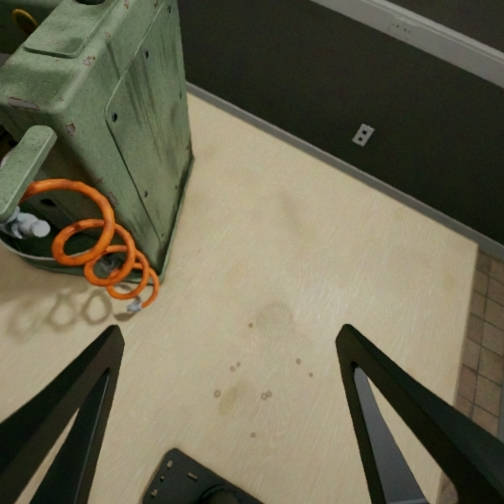

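Continue sliding back.

execute_actions([
  {"rows":[[0.322,1.354,0.455,0.32,0.017,-0.01,-0.47,0.5,0.6,1.2,-1.1,0,0,1],[0.322,1.352,0.455,0.316,0.017,-0.01,-0.47,0.5,0.6,1.2,-1.1,0,0,1],[0.322,1.35,0.455,0.312,0.017,-0.01,-0.47,0.5,0.6,1.2,-1.1,0,0,1],[0.322,1.348,0.455,0.308,0.017,-0.01,-0.47,0.5,0.6,1.2,-1.1,0,0,1],[0.322,1.346,0.455,0.304,0.017,-0.01,-0.47,0.5,0.6,1.2,-1.1,0,0,1],[0.322,1.344,0.455,0.3,0.017,-0.01,-0.47,0.5,0.6,1.2,-1.1,0,0,1],[0.322,1.342,0.455,0.297,0.017,-0.01,-0.47,0.5,0.6,1.2,-1.1,0,0,1],[0.322,1.34,0.455,0.294,0.017,-0.01,-0.47,0.5,0.6,1.2,-1.1,0,0,1],[0.322,1.338,0.455,0.291,0.017,-0.01,-0.47,0.5,0.6,1.2,-1.1,0,0,1]],"steps":15},
], pictures=false)

execute_actions([
  {"steps":10},
], pictures=false)

Scene clock: 299.83 s of 4200.00 s.
left_arm: end_effector_position=(+0.3299, +0.3666, +0.0803) grip_measured=-0.410 end_effector_quat_wxyz=(+0.464, -0.132, +0.874, +0.065) | right_arm: end_effector_position=(+0.1865, -0.2140, +0.3426) grip_measured=+1.000 end_effector_quat_wxyz=(+0.505, -0.229, +0.822, +0.133)
Joint positions: left_arm=[ 0.316  1.362  0.45   0.316  0.009 -0.004  0.028] | right_arm=[ 0.51   0.59   1.204 -1.086  0.008 -0.01   0.094]
Joint velocities: left_arm=[-0.002 -0.022  0.002 -0.066 -0.037 -0.007 -0.001] | right_arm=[ 0.012 -0.002  0.007  0.081 -0.007  0.022  0.   ]
Steps of this call (steps 1 to 15: the robot went on to your last target; steps 16 to 90: nothing new was sent; then 6.97 s passed at rest; steps 91 to 105: all 15 steps of this action). Readings (joint positions):
91: left_arm=[0.316 1.380 0.450 0.348 0.009 -0.004] | right_arm=[0.510 0.590 1.204 -1.086 0.008 -0.010]
92: left_arm=[0.316 1.380 0.450 0.348 0.009 -0.004] | right_arm=[0.510 0.590 1.204 -1.086 0.008 -0.010]
94: left_arm=[0.316 1.378 0.450 0.346 0.009 -0.004] | right_arm=[0.510 0.590 1.204 -1.086 0.008 -0.010]
98: left_arm=[0.316 1.368 0.450 0.328 0.009 -0.004] | right_arm=[0.510 0.590 1.204 -1.086 0.008 -0.010]
105: the state above

Scene clock: 300.17 s of 4200.00 s.
left_arm: end_effector_position=(+0.3299, +0.3666, +0.0803) grip_measured=-0.410 end_effector_quat_wxyz=(+0.464, -0.132, +0.874, +0.065) | right_arm: end_effector_position=(+0.1865, -0.2140, +0.3426) grip_measured=+1.000 end_effector_quat_wxyz=(+0.505, -0.229, +0.822, +0.133)
Joint positions: left_arm=[ 0.316  1.362  0.45   0.316  0.009 -0.004  0.028] | right_arm=[ 0.51   0.59   1.204 -1.086  0.008 -0.01   0.094]
Joint velocities: left_arm=[ 0.007 -0.032 -0.012  0.051  0.022  0.022 -0.   ] | right_arm=[-0.002 -0.017 -0.012  0.051 -0.051  0.007  0.   ]
Steps of this call (steps 1 to 10: the robot went on to your last target). Readings (joint positions):
1: left_arm=[0.316 1.362 0.450 0.316 0.009 -0.004] | right_arm=[0.510 0.590 1.204 -1.086 0.008 -0.010]
2: left_arm=[0.316 1.362 0.450 0.316 0.009 -0.004] | right_arm=[0.510 0.590 1.204 -1.086 0.008 -0.010]
4: left_arm=[0.316 1.362 0.450 0.316 0.009 -0.004] | right_arm=[0.510 0.590 1.204 -1.086 0.008 -0.010]
8: left_arm=[0.316 1.362 0.450 0.316 0.009 -0.004] | right_arm=[0.510 0.590 1.204 -1.086 0.008 -0.010]
10: the state above

execute_actions([
  {"rows":[[0.322,1.336,0.455,0.287,0.017,-0.01,-0.47,0.5,0.6,1.2,-1.1,0,0,1],[0.322,1.334,0.455,0.283,0.017,-0.01,-0.47,0.5,0.6,1.2,-1.1,0,0,1],[0.322,1.332,0.455,0.279,0.017,-0.01,-0.47,0.5,0.6,1.2,-1.1,0,0,1],[0.322,1.33,0.455,0.276,0.017,-0.01,-0.47,0.5,0.6,1.2,-1.1,0,0,1],[0.322,1.328,0.455,0.273,0.017,-0.01,-0.47,0.5,0.6,1.2,-1.1,0,0,1],[0.322,1.326,0.455,0.27,0.017,-0.01,-0.47,0.5,0.6,1.2,-1.1,0,0,1]],"steps":15},
], pictures=false)

execute_actions([
  {"steps":10},
], pictures=false)

Scene clock: 309.83 s of 4200.00 s.
left_arm: end_effector_position=(+0.3271, +0.3656, +0.0787) grip_measured=-0.410 end_effector_quat_wxyz=(+0.458, -0.133, +0.877, +0.064) | right_arm: end_effector_position=(+0.1865, -0.2140, +0.3426) grip_measured=+1.000 end_effector_quat_wxyz=(+0.505, -0.229, +0.822, +0.133)
Joint positions: left_arm=[ 0.316  1.352  0.45   0.293  0.01  -0.004  0.028] | right_arm=[ 0.51   0.59   1.204 -1.086  0.008 -0.01   0.094]
Joint velocities: left_arm=[-0.022  0.002 -0.012 -0.051  0.081 -0.066 -0.001] | right_arm=[-0.002 -0.012 -0.002 -0.037 -0.022  0.051  0.   ]
Steps of this call (steps 1 to 15: the robot went on to your last target; steps 16 to 90: nothing new was sent; then 6.17 s passed at rest; steps 91 to 105: all 15 steps of this action). Readings (joint positions):
91: left_arm=[0.316 1.362 0.450 0.315 0.009 -0.004] | right_arm=[0.510 0.590 1.204 -1.086 0.008 -0.010]
92: left_arm=[0.316 1.362 0.450 0.315 0.009 -0.004] | right_arm=[0.510 0.590 1.204 -1.086 0.008 -0.010]
94: left_arm=[0.316 1.360 0.450 0.314 0.009 -0.004] | right_arm=[0.510 0.590 1.204 -1.086 0.008 -0.010]
98: left_arm=[0.316 1.354 0.450 0.295 0.010 -0.004] | right_arm=[0.510 0.590 1.204 -1.086 0.008 -0.010]
105: the state above

Scene clock: 310.17 s of 4200.00 s.
left_arm: end_effector_position=(+0.3271, +0.3656, +0.0787) grip_measured=-0.410 end_effector_quat_wxyz=(+0.458, -0.133, +0.877, +0.064) | right_arm: end_effector_position=(+0.1865, -0.2140, +0.3426) grip_measured=+1.000 end_effector_quat_wxyz=(+0.505, -0.229, +0.822, +0.133)
Joint positions: left_arm=[ 0.316  1.352  0.45   0.293  0.01  -0.004  0.028] | right_arm=[ 0.51   0.59   1.204 -1.086  0.008 -0.01   0.094]
Joint velocities: left_arm=[-0.017  0.002  0.002 -0.051 -0.051 -0.081 -0.001] | right_arm=[ 0.002  0.002 -0.012 -0.051 -0.007 -0.066  0.   ]
Steps of this call (steps 1 to 10: the robot went on to your last target). Readings (joint positions):
1: left_arm=[0.316 1.352 0.450 0.293 0.010 -0.004] | right_arm=[0.510 0.590 1.204 -1.086 0.008 -0.010]
2: left_arm=[0.316 1.352 0.450 0.293 0.010 -0.004] | right_arm=[0.510 0.590 1.204 -1.086 0.008 -0.010]
4: left_arm=[0.316 1.352 0.450 0.293 0.010 -0.004] | right_arm=[0.510 0.590 1.204 -1.086 0.008 -0.010]
8: left_arm=[0.316 1.352 0.450 0.293 0.010 -0.004] | right_arm=[0.510 0.590 1.204 -1.086 0.008 -0.010]
10: the state above

execute_actions([
  {"rows":[[0.322,1.35,0.445,0.3,0.017,-0.01,-0.47,0.5,0.6,1.2,-1.1,0,0,1],[0.322,1.36,0.44,0.315,0.017,-0.01,-0.47,0.5,0.6,1.2,-1.1,0,0,1],[0.322,1.364,0.437,0.325,0.017,-0.01,-0.47,0.5,0.6,1.2,-1.1,0,0,1],[0.322,1.368,0.435,0.331,0.017,-0.01,-0.47,0.5,0.6,1.2,-1.1,0,0,1],[0.322,1.372,0.432,0.337,0.017,-0.01,-0.47,0.5,0.6,1.2,-1.1,0,0,1],[0.322,1.376,0.43,0.343,0.017,-0.01,-0.47,0.5,0.6,1.2,-1.1,0,0,1],[0.322,1.38,0.428,0.349,0.017,-0.01,-0.47,0.5,0.6,1.2,-1.1,0,0,1],[0.322,1.384,0.425,0.355,0.017,-0.01,-0.47,0.5,0.6,1.2,-1.1,0,0,1],[0.322,1.388,0.423,0.361,0.017,-0.01,-0.47,0.5,0.6,1.2,-1.1,0,0,1],[0.322,1.392,0.421,0.367,0.017,-0.01,-0.47,0.5,0.6,1.2,-1.1,0,0,1],[0.322,1.396,0.418,0.373,0.017,-0.01,-0.47,0.5,0.6,1.2,-1.1,0,0,1],[0.322,1.4,0.416,0.379,0.017,-0.01,-0.47,0.5,0.6,1.2,-1.1,0,0,1],[0.322,1.402,0.414,0.383,0.017,-0.01,-0.47,0.5,0.6,1.2,-1.1,0,0,1]],"steps":15},
], pictures=false)

execute_actions([
  {"steps":10},
], pictures=false)

Scene clock: 321.73 s of 4200.00 s.
left_arm: end_effector_position=(+0.3277, +0.3657, +0.0694) grip_measured=-0.410 end_effector_quat_wxyz=(+0.457, -0.133, +0.877, +0.064) | right_arm: end_effector_position=(+0.1865, -0.2140, +0.3426) grip_measured=+1.000 end_effector_quat_wxyz=(+0.505, -0.229, +0.822, +0.133)
Joint positions: left_arm=[ 0.316  1.391  0.432  0.347  0.01  -0.004  0.028] | right_arm=[ 0.51   0.59   1.204 -1.086  0.008 -0.01   0.094]
Joint velocities: left_arm=[ 0.002  0.027 -0.042  0.066 -0.095  0.037 -0.001] | right_arm=[-0.012 -0.002 -0.012  0.007 -0.066 -0.007  0.   ]
Steps of this call (steps 1 to 15: the robot went on to your last target; steps 16 to 90: nothing new was sent; then 8.07 s passed at rest; steps 91 to 105: all 15 steps of this action). Readings (joint positions):
91: left_arm=[0.316 1.352 0.450 0.293 0.010 -0.004] | right_arm=[0.510 0.590 1.204 -1.086 0.008 -0.010]
92: left_arm=[0.316 1.352 0.450 0.294 0.010 -0.004] | right_arm=[0.510 0.590 1.204 -1.086 0.008 -0.010]
94: left_arm=[0.316 1.352 0.450 0.296 0.010 -0.004] | right_arm=[0.510 0.590 1.204 -1.086 0.008 -0.010]
98: left_arm=[0.316 1.363 0.450 0.311 0.010 -0.004] | right_arm=[0.510 0.590 1.204 -1.086 0.008 -0.010]
105: the state above

Scene clock: 322.07 s of 4200.00 s.
left_arm: end_effector_position=(+0.3278, +0.3657, +0.0695) grip_measured=-0.410 end_effector_quat_wxyz=(+0.458, -0.133, +0.877, +0.064) | right_arm: end_effector_position=(+0.1865, -0.2140, +0.3426) grip_measured=+1.000 end_effector_quat_wxyz=(+0.505, -0.229, +0.822, +0.133)
Joint positions: left_arm=[ 0.316  1.391  0.429  0.353  0.01  -0.004  0.028] | right_arm=[ 0.51   0.59   1.204 -1.086  0.008 -0.01   0.094]
Joint velocities: left_arm=[-0.022 -0.012 -0.002  0.037 -0.022  0.007  0.001] | right_arm=[ 0.002 -0.012 -0.012 -0.125 -0.051  0.022  0.   ]
Steps of this call (steps 1 to 10: the robot went on to your last target). Readings (joint positions):
1: left_arm=[0.316 1.391 0.431 0.349 0.010 -0.004] | right_arm=[0.510 0.590 1.204 -1.086 0.008 -0.010]
2: left_arm=[0.316 1.391 0.431 0.350 0.010 -0.004] | right_arm=[0.510 0.590 1.204 -1.086 0.008 -0.010]
4: left_arm=[0.316 1.391 0.430 0.351 0.010 -0.004] | right_arm=[0.510 0.590 1.204 -1.086 0.008 -0.010]
8: left_arm=[0.316 1.391 0.429 0.352 0.010 -0.004] | right_arm=[0.510 0.590 1.204 -1.086 0.008 -0.010]
10: the state above

execute_actions([
  {"rows":[[0.322,1.395,0.425,0.355,0.01,-0.005,-0.42,0.5,0.6,1.2,-1.1,0,0,1],[0.322,1.395,0.425,0.355,0.01,-0.005,-0.38,0.5,0.6,1.2,-1.1,0,0,1],[0.322,1.395,0.425,0.355,0.01,-0.005,-0.3,0.5,0.6,1.2,-1.1,0,0,1],[0.322,1.395,0.425,0.355,0.01,-0.005,-0.2,0.5,0.6,1.2,-1.1,0,0,1],[0.322,1.395,0.425,0.36,0.01,-0.005,-0.15,0.5,0.6,1.2,-1.1,0,0,1],[0.322,1.4,0.415,0.39,0.01,-0.005,-0.15,0.5,0.6,1.2,-1.1,0,0,1],[0.322,1.404,0.408,0.41,0.01,-0.005,-0.15,0.5,0.6,1.2,-1.1,0,0,1],[0.322,1.406,0.401,0.427,0.01,-0.005,-0.15,0.5,0.6,1.2,-1.1,0,0,1],[0.322,1.408,0.394,0.444,0.01,-0.005,-0.15,0.5,0.6,1.2,-1.1,0,0,1],[0.322,1.41,0.387,0.461,0.01,-0.005,-0.15,0.5,0.6,1.2,-1.1,0,0,1],[0.322,1.412,0.38,0.478,0.01,-0.005,-0.15,0.5,0.6,1.2,-1.1,0,0,1],[0.322,1.414,0.373,0.495,0.01,-0.005,-0.15,0.5,0.6,1.2,-1.1,0,0,1],[0.322,1.416,0.366,0.512,0.01,-0.005,-0.15,0.5,0.6,1.2,-1.1,0,0,1],[0.322,1.418,0.359,0.529,0.01,-0.005,-0.15,0.5,0.6,1.2,-1.1,0,0,1],[0.322,1.42,0.352,0.546,0.01,-0.005,-0.15,0.5,0.6,1.2,-1.1,0,0,1]],"steps":15},
], pictures=false)

execute_actions([
  {"rows":[[0.322,1.422,0.345,0.563,0.01,-0.005,-0.15,0.5,0.6,1.2,-1.1,0,0,1],[0.322,1.424,0.338,0.58,0.01,-0.005,-0.15,0.5,0.6,1.2,-1.1,0,0,1],[0.322,1.426,0.331,0.597,0.01,-0.005,-0.15,0.5,0.6,1.2,-1.1,0,0,1],[0.322,1.428,0.324,0.614,0.01,-0.005,-0.15,0.5,0.6,1.2,-1.1,0,0,1],[0.322,1.43,0.317,0.631,0.01,-0.005,-0.15,0.5,0.6,1.2,-1.1,0,0,1],[0.322,1.432,0.31,0.648,0.01,-0.005,-0.15,0.5,0.6,1.2,-1.1,0,0,1],[0.322,1.434,0.303,0.665,0.01,-0.005,-0.15,0.5,0.6,1.2,-1.1,0,0,1],[0.322,1.436,0.296,0.68,0.01,-0.005,-0.15,0.5,0.6,1.2,-1.1,0,0,1],[0.322,1.438,0.289,0.692,0.01,-0.005,-0.15,0.5,0.6,1.2,-1.1,0,0,1],[0.322,1.44,0.282,0.7,0.01,-0.005,-0.15,0.5,0.6,1.2,-1.1,0,0,1],[0.322,1.441,0.276,0.705,0.01,-0.005,-0.15,0.5,0.6,1.2,-1.1,0,0,1],[0.322,1.442,0.27,0.707,0.01,-0.005,-0.15,0.5,0.6,1.2,-1.1,0,0,1],[0.322,1.443,0.265,0.707,0.01,-0.005,-0.15,0.5,0.6,1.2,-1.1,0,0,1],[0.322,1.444,0.26,0.707,0.01,-0.005,-0.15,0.5,0.6,1.2,-1.1,0,0,1],[0.322,1.445,0.257,0.707,0.01,-0.005,-0.15,0.5,0.6,1.2,-1.1,0,0,1]],"steps":15},
], pictures=false)

execute_actions([
  {"steps":15},
])

Scene clock: 347.50 s of 4200.00 s.
left_arm: end_effector_position=(+0.3329, +0.3673, +0.0805) grip_measured=-0.152 end_effector_quat_wxyz=(+0.497, -0.129, +0.855, +0.070) | right_arm: end_effector_position=(+0.1865, -0.2140, +0.3426) grip_measured=+1.000 end_effector_quat_wxyz=(+0.505, -0.229, +0.822, +0.133)
Joint positions: left_arm=[ 0.316  1.394  0.389  0.487  0.01  -0.004  0.04 ] | right_arm=[ 0.51   0.59   1.204 -1.086  0.008 -0.01   0.094]
Joint velocities: left_arm=[ 0.007  0.09  -0.232  0.418  0.066  0.007 -0.001] | right_arm=[-0.022  0.002 -0.007  0.007  0.007  0.007  0.   ]
Steps of this call (steps 1 to 15: the robot went on to your last target; steps 16 to 90: nothing new was sent; then 21.93 s passed at rest; steps 91 to 105: all 15 steps of this action). Readings (joint positions):
91: left_arm=[0.316 1.391 0.429 0.353 0.010 -0.004] | right_arm=[0.510 0.590 1.204 -1.086 0.008 -0.010]
92: left_arm=[0.316 1.391 0.429 0.352 0.010 -0.004] | right_arm=[0.510 0.590 1.204 -1.086 0.008 -0.010]
94: left_arm=[0.316 1.391 0.429 0.353 0.010 -0.004] | right_arm=[0.510 0.590 1.204 -1.086 0.008 -0.010]
98: left_arm=[0.316 1.391 0.429 0.377 0.010 -0.004] | right_arm=[0.510 0.590 1.204 -1.086 0.008 -0.010]
105: the state above

Scene clock: 348.00 s of 4200.00 s.
left_arm: end_effector_position=(+0.3250, +0.3648, +0.0750) grip_measured=-0.152 end_effector_quat_wxyz=(+0.527, -0.126, +0.837, +0.074) | right_arm: end_effector_position=(+0.1865, -0.2140, +0.3426) grip_measured=+1.000 end_effector_quat_wxyz=(+0.505, -0.229, +0.822, +0.133)
Joint positions: left_arm=[ 0.316  1.425  0.288  0.689  0.01  -0.004  0.04 ] | right_arm=[ 0.51   0.59   1.204 -1.086  0.008 -0.01   0.094]
Joint velocities: left_arm=[-0.002  0.027 -0.149  0.168 -0.007  0.007 -0.   ] | right_arm=[ 0.002  0.012 -0.002 -0.081  0.007 -0.081  0.   ]
Steps of this call (steps 1 to 15: all 15 steps of this action). Readings (joint positions):
1: left_arm=[0.316 1.398 0.381 0.503 0.010 -0.004] | right_arm=[0.510 0.590 1.204 -1.086 0.008 -0.010]
2: left_arm=[0.316 1.402 0.373 0.518 0.010 -0.004] | right_arm=[0.510 0.590 1.204 -1.086 0.008 -0.010]
4: left_arm=[0.316 1.408 0.358 0.549 0.010 -0.004] | right_arm=[0.510 0.590 1.204 -1.086 0.008 -0.010]
8: left_arm=[0.316 1.416 0.329 0.613 0.010 -0.004] | right_arm=[0.510 0.590 1.204 -1.086 0.008 -0.010]
15: the state above

Scene clock: 348.50 s of 4200.00 s.
left_arm: end_effector_position=(+0.3241, +0.3645, +0.0746) grip_measured=-0.152 end_effector_quat_wxyz=(+0.530, -0.126, +0.835, +0.075) | right_arm: end_effector_position=(+0.1865, -0.2140, +0.3426) grip_measured=+1.000 end_effector_quat_wxyz=(+0.505, -0.229, +0.822, +0.133)
Joint positions: left_arm=[ 0.316  1.428  0.278  0.708  0.01  -0.004  0.04 ] | right_arm=[ 0.51   0.59   1.204 -1.086  0.008 -0.01   0.094]
Joint velocities: left_arm=[-0.007  0.012  0.002 -0.037 -0.095 -0.037 -0.001] | right_arm=[-0.017 -0.007 -0.002  0.037  0.066  0.007  0.   ]
Steps of this call (steps 1 to 15: the robot went on to your last target). Readings (joint positions):
1: left_arm=[0.316 1.426 0.284 0.693 0.010 -0.004] | right_arm=[0.510 0.590 1.204 -1.086 0.008 -0.010]
2: left_arm=[0.316 1.427 0.281 0.695 0.010 -0.004] | right_arm=[0.510 0.590 1.204 -1.086 0.008 -0.010]
4: left_arm=[0.316 1.428 0.278 0.697 0.010 -0.004] | right_arm=[0.510 0.590 1.204 -1.086 0.008 -0.010]
8: left_arm=[0.316 1.428 0.278 0.704 0.010 -0.004] | right_arm=[0.510 0.590 1.204 -1.086 0.008 -0.010]
15: the state above

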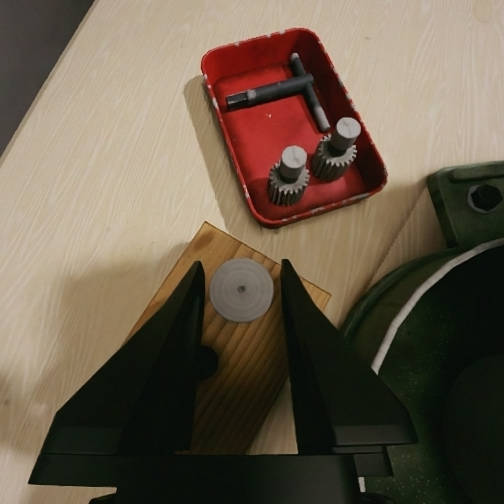

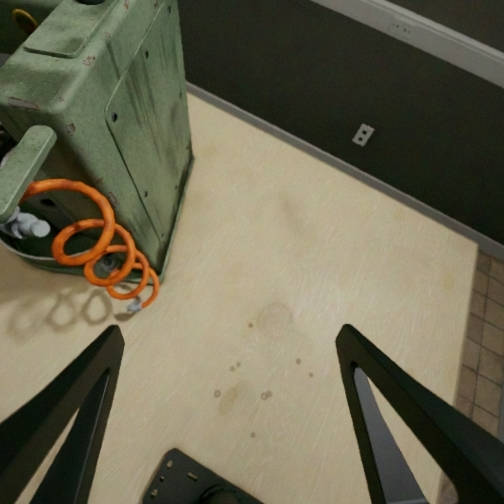

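execute_actions([
  {"rows":[[0.322,1.445,0.252,0.707,0.01,-0.005,-0.15,0.5,0.6,1.2,-1.1,0,0,1],[0.322,1.445,0.248,0.707,0.01,-0.005,-0.15,0.5,0.6,1.2,-1.1,0,0,1],[0.322,1.445,0.245,0.707,0.01,-0.005,-0.15,0.5,0.6,1.2,-1.1,0,0,1],[0.322,1.445,0.245,0.707,0.01,-0.005,-0.15,0.5,0.6,1.2,-1.1,0,0,1],[0.322,1.445,0.245,0.707,0.01,-0.005,-0.15,0.5,0.6,1.2,-1.1,0,0,1],[0.322,1.445,0.245,0.707,0.01,-0.005,-0.15,0.5,0.6,1.2,-1.1,0,0,1],[0.322,1.445,0.245,0.707,0.01,-0.005,-0.25,0.5,0.6,1.2,-1.1,0,0,1],[0.322,1.445,0.245,0.707,0.01,-0.005,-0.33,0.5,0.6,1.2,-1.1,0,0,1],[0.322,1.445,0.245,0.707,0.01,-0.005,-0.38,0.5,0.6,1.2,-1.1,0,0,1],[0.322,1.445,0.245,0.707,0.01,-0.005,-0.41,0.5,0.6,1.2,-1.1,0,0,1],[0.322,1.445,0.245,0.707,0.01,-0.005,-0.44,0.5,0.6,1.2,-1.1,0,0,1],[0.322,1.445,0.245,0.707,0.01,-0.005,-0.47,0.5,0.6,1.2,-1.1,0,0,1]],"steps":15},
])

Scene clock: 358.83 s of 4200.00 s.
left_arm: end_effector_position=(+0.3242, +0.3646, +0.0748) grip_measured=-0.408 end_effector_quat_wxyz=(+0.530, -0.126, +0.835, +0.075) | right_arm: end_effector_position=(+0.1865, -0.2140, +0.3426) grip_measured=+1.000 end_effector_quat_wxyz=(+0.505, -0.229, +0.822, +0.133)
Joint positions: left_arm=[ 0.316  1.428  0.278  0.71   0.01  -0.004  0.028] | right_arm=[ 0.51   0.59   1.204 -1.086  0.008 -0.01   0.094]
Joint velocities: left_arm=[-0.007 -0.002  0.007  0.037  0.022  0.007  0.   ] | right_arm=[-0.007 -0.007 -0.007  0.007 -0.022 -0.037  0.   ]
Steps of this call (steps 1 to 15: the robot went on to your last target; steps 16 to 90: nothing new was sent; then 6.83 s passed at rest; steps 91 to 105: all 15 steps of this action). Readings (joint positions):
91: left_arm=[0.316 1.428 0.278 0.710 0.010 -0.004] | right_arm=[0.510 0.590 1.204 -1.086 0.008 -0.010]
92: left_arm=[0.316 1.428 0.278 0.710 0.010 -0.004] | right_arm=[0.510 0.590 1.204 -1.086 0.008 -0.010]
94: left_arm=[0.316 1.428 0.278 0.710 0.010 -0.004] | right_arm=[0.510 0.590 1.204 -1.086 0.008 -0.010]
98: left_arm=[0.316 1.428 0.278 0.710 0.010 -0.004] | right_arm=[0.510 0.590 1.204 -1.086 0.008 -0.010]
105: the state above

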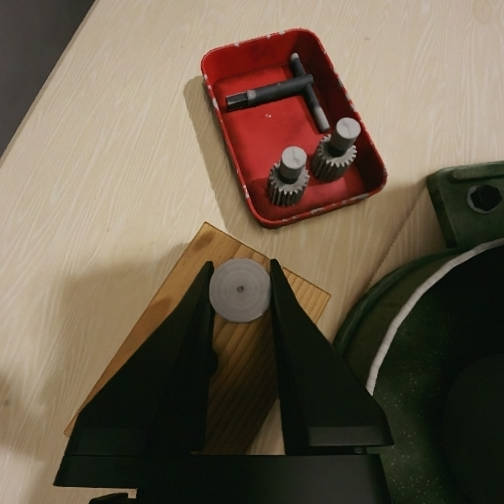

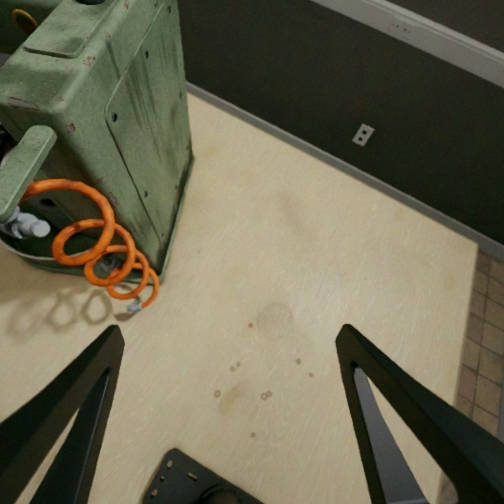

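execute_actions([
  {"rows":[[0.316,1.42,0.29,0.715,0.01,-0.005,-0.47,0.5,0.6,1.2,-1.1,0,0,1],[0.316,1.405,0.31,0.715,0.01,-0.005,-0.47,0.5,0.6,1.2,-1.1,0,0,1],[0.316,1.399,0.317,0.708,0.01,-0.005,-0.47,0.5,0.6,1.2,-1.1,0,0,1],[0.316,1.394,0.319,0.7,0.01,-0.005,-0.47,0.5,0.6,1.2,-1.1,0,0,1],[0.316,1.389,0.321,0.692,0.01,-0.005,-0.47,0.5,0.6,1.2,-1.1,0,0,1],[0.316,1.384,0.323,0.684,0.01,-0.005,-0.47,0.5,0.6,1.2,-1.1,0,0,1],[0.316,1.379,0.325,0.677,0.01,-0.005,-0.47,0.5,0.6,1.2,-1.1,0,0,1],[0.316,1.374,0.327,0.67,0.01,-0.005,-0.47,0.5,0.6,1.2,-1.1,0,0,1],[0.316,1.369,0.329,0.663,0.01,-0.005,-0.47,0.5,0.6,1.2,-1.1,0,0,1],[0.316,1.364,0.331,0.656,0.01,-0.005,-0.47,0.5,0.6,1.2,-1.1,0,0,1],[0.316,1.359,0.333,0.649,0.01,-0.005,-0.47,0.5,0.6,1.2,-1.1,0,0,1],[0.316,1.354,0.335,0.642,0.01,-0.005,-0.47,0.5,0.6,1.2,-1.1,0,0,1],[0.316,1.349,0.337,0.635,0.01,-0.005,-0.47,0.5,0.6,1.2,-1.1,0,0,1],[0.316,1.344,0.339,0.628,0.01,-0.005,-0.47,0.5,0.6,1.2,-1.1,0,0,1],[0.316,1.339,0.341,0.621,0.01,-0.005,-0.47,0.5,0.6,1.2,-1.1,0,0,1]],"steps":15},
], pictures=false)

execute_actions([
  {"rows":[[0.316,1.334,0.343,0.614,0.01,-0.005,-0.47,0.5,0.6,1.2,-1.1,0,0,1],[0.316,1.329,0.345,0.607,0.01,-0.005,-0.47,0.5,0.6,1.2,-1.1,0,0,1],[0.316,1.324,0.347,0.6,0.01,-0.005,-0.47,0.5,0.6,1.2,-1.1,0,0,1],[0.316,1.319,0.349,0.593,0.01,-0.005,-0.47,0.5,0.6,1.2,-1.1,0,0,1],[0.316,1.314,0.351,0.586,0.01,-0.005,-0.47,0.5,0.6,1.2,-1.1,0,0,1],[0.316,1.309,0.353,0.579,0.01,-0.005,-0.47,0.5,0.6,1.2,-1.1,0,0,1],[0.316,1.304,0.355,0.572,0.01,-0.005,-0.47,0.5,0.6,1.2,-1.1,0,0,1],[0.316,1.299,0.357,0.567,0.01,-0.005,-0.47,0.5,0.6,1.2,-1.1,0,0,1],[0.316,1.294,0.359,0.564,0.01,-0.005,-0.47,0.5,0.6,1.2,-1.1,0,0,1],[0.316,1.29,0.36,0.562,0.01,-0.005,-0.47,0.5,0.6,1.2,-1.1,0,0,1]],"steps":15},
])

Scene clock: 389.03 s of 4200.00 s.
left_arm: end_effector_position=(+0.3247, +0.3647, +0.0842) grip_measured=-0.408 end_effector_quat_wxyz=(+0.530, -0.126, +0.835, +0.075) | right_arm: end_effector_position=(+0.1865, -0.2140, +0.3426) grip_measured=+1.000 end_effector_quat_wxyz=(+0.505, -0.229, +0.822, +0.133)
Joint positions: left_arm=[ 0.316  1.376  0.3    0.634  0.01  -0.004  0.028] | right_arm=[ 0.51   0.59   1.204 -1.086  0.008 -0.01   0.094]
Joint velocities: left_arm=[ 0.012 -0.149  0.051 -0.198  0.051  0.007  0.   ] | right_arm=[-0.007 -0.007 -0.007 -0.007 -0.022  0.022  0.   ]
Steps of this call (steps 1 to 15: the robot went on to your last target; steps 16 to 90: nothing new was sent; then 26.70 s passed at rest; steps 91 to 105: all 15 steps of this action). Readings (joint positions):
91: left_arm=[0.316 1.428 0.278 0.710 0.010 -0.004] | right_arm=[0.510 0.590 1.204 -1.086 0.008 -0.010]
92: left_arm=[0.316 1.428 0.278 0.710 0.010 -0.004] | right_arm=[0.510 0.590 1.204 -1.086 0.008 -0.010]
94: left_arm=[0.316 1.427 0.278 0.709 0.010 -0.004] | right_arm=[0.510 0.590 1.204 -1.086 0.008 -0.010]
98: left_arm=[0.316 1.411 0.282 0.684 0.010 -0.004] | right_arm=[0.510 0.590 1.204 -1.086 0.008 -0.010]
105: the state above

Scene clock: 389.53 s of 4200.00 s.
left_arm: end_effector_position=(+0.3257, +0.3650, +0.0980) grip_measured=-0.408 end_effector_quat_wxyz=(+0.534, -0.125, +0.833, +0.076) | right_arm: end_effector_position=(+0.1865, -0.2140, +0.3426) grip_measured=+1.000 end_effector_quat_wxyz=(+0.505, -0.229, +0.822, +0.133)
Joint positions: left_arm=[ 0.316  1.317  0.325  0.561  0.01  -0.004  0.028] | right_arm=[ 0.51   0.59   1.204 -1.086  0.008 -0.01   0.094]
Joint velocities: left_arm=[ 0.012 -0.017 -0.007  0.037  0.095 -0.022  0.   ] | right_arm=[-0.007  0.007  0.002  0.081 -0.066 -0.022  0.   ]
Steps of this call (steps 1 to 15: all 15 steps of this action). Readings (joint positions):
1: left_arm=[0.316 1.370 0.302 0.627 0.010 -0.004] | right_arm=[0.510 0.590 1.204 -1.086 0.008 -0.010]
2: left_arm=[0.316 1.365 0.304 0.620 0.010 -0.004] | right_arm=[0.510 0.590 1.204 -1.086 0.008 -0.010]
4: left_arm=[0.316 1.356 0.308 0.606 0.010 -0.004] | right_arm=[0.510 0.590 1.204 -1.086 0.008 -0.010]
8: left_arm=[0.316 1.335 0.317 0.581 0.010 -0.004] | right_arm=[0.510 0.590 1.204 -1.086 0.008 -0.010]
15: the state above

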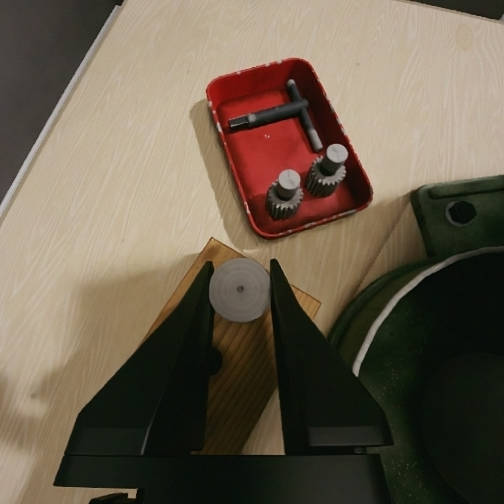

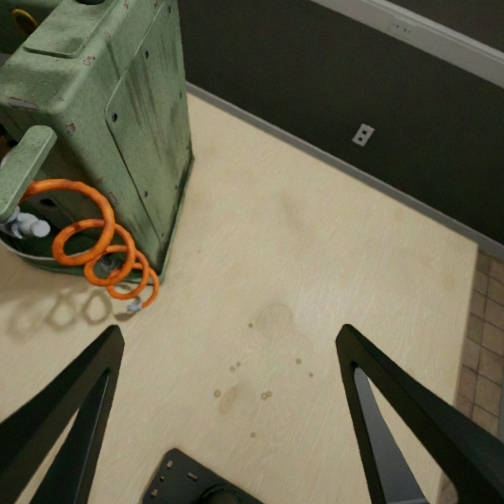

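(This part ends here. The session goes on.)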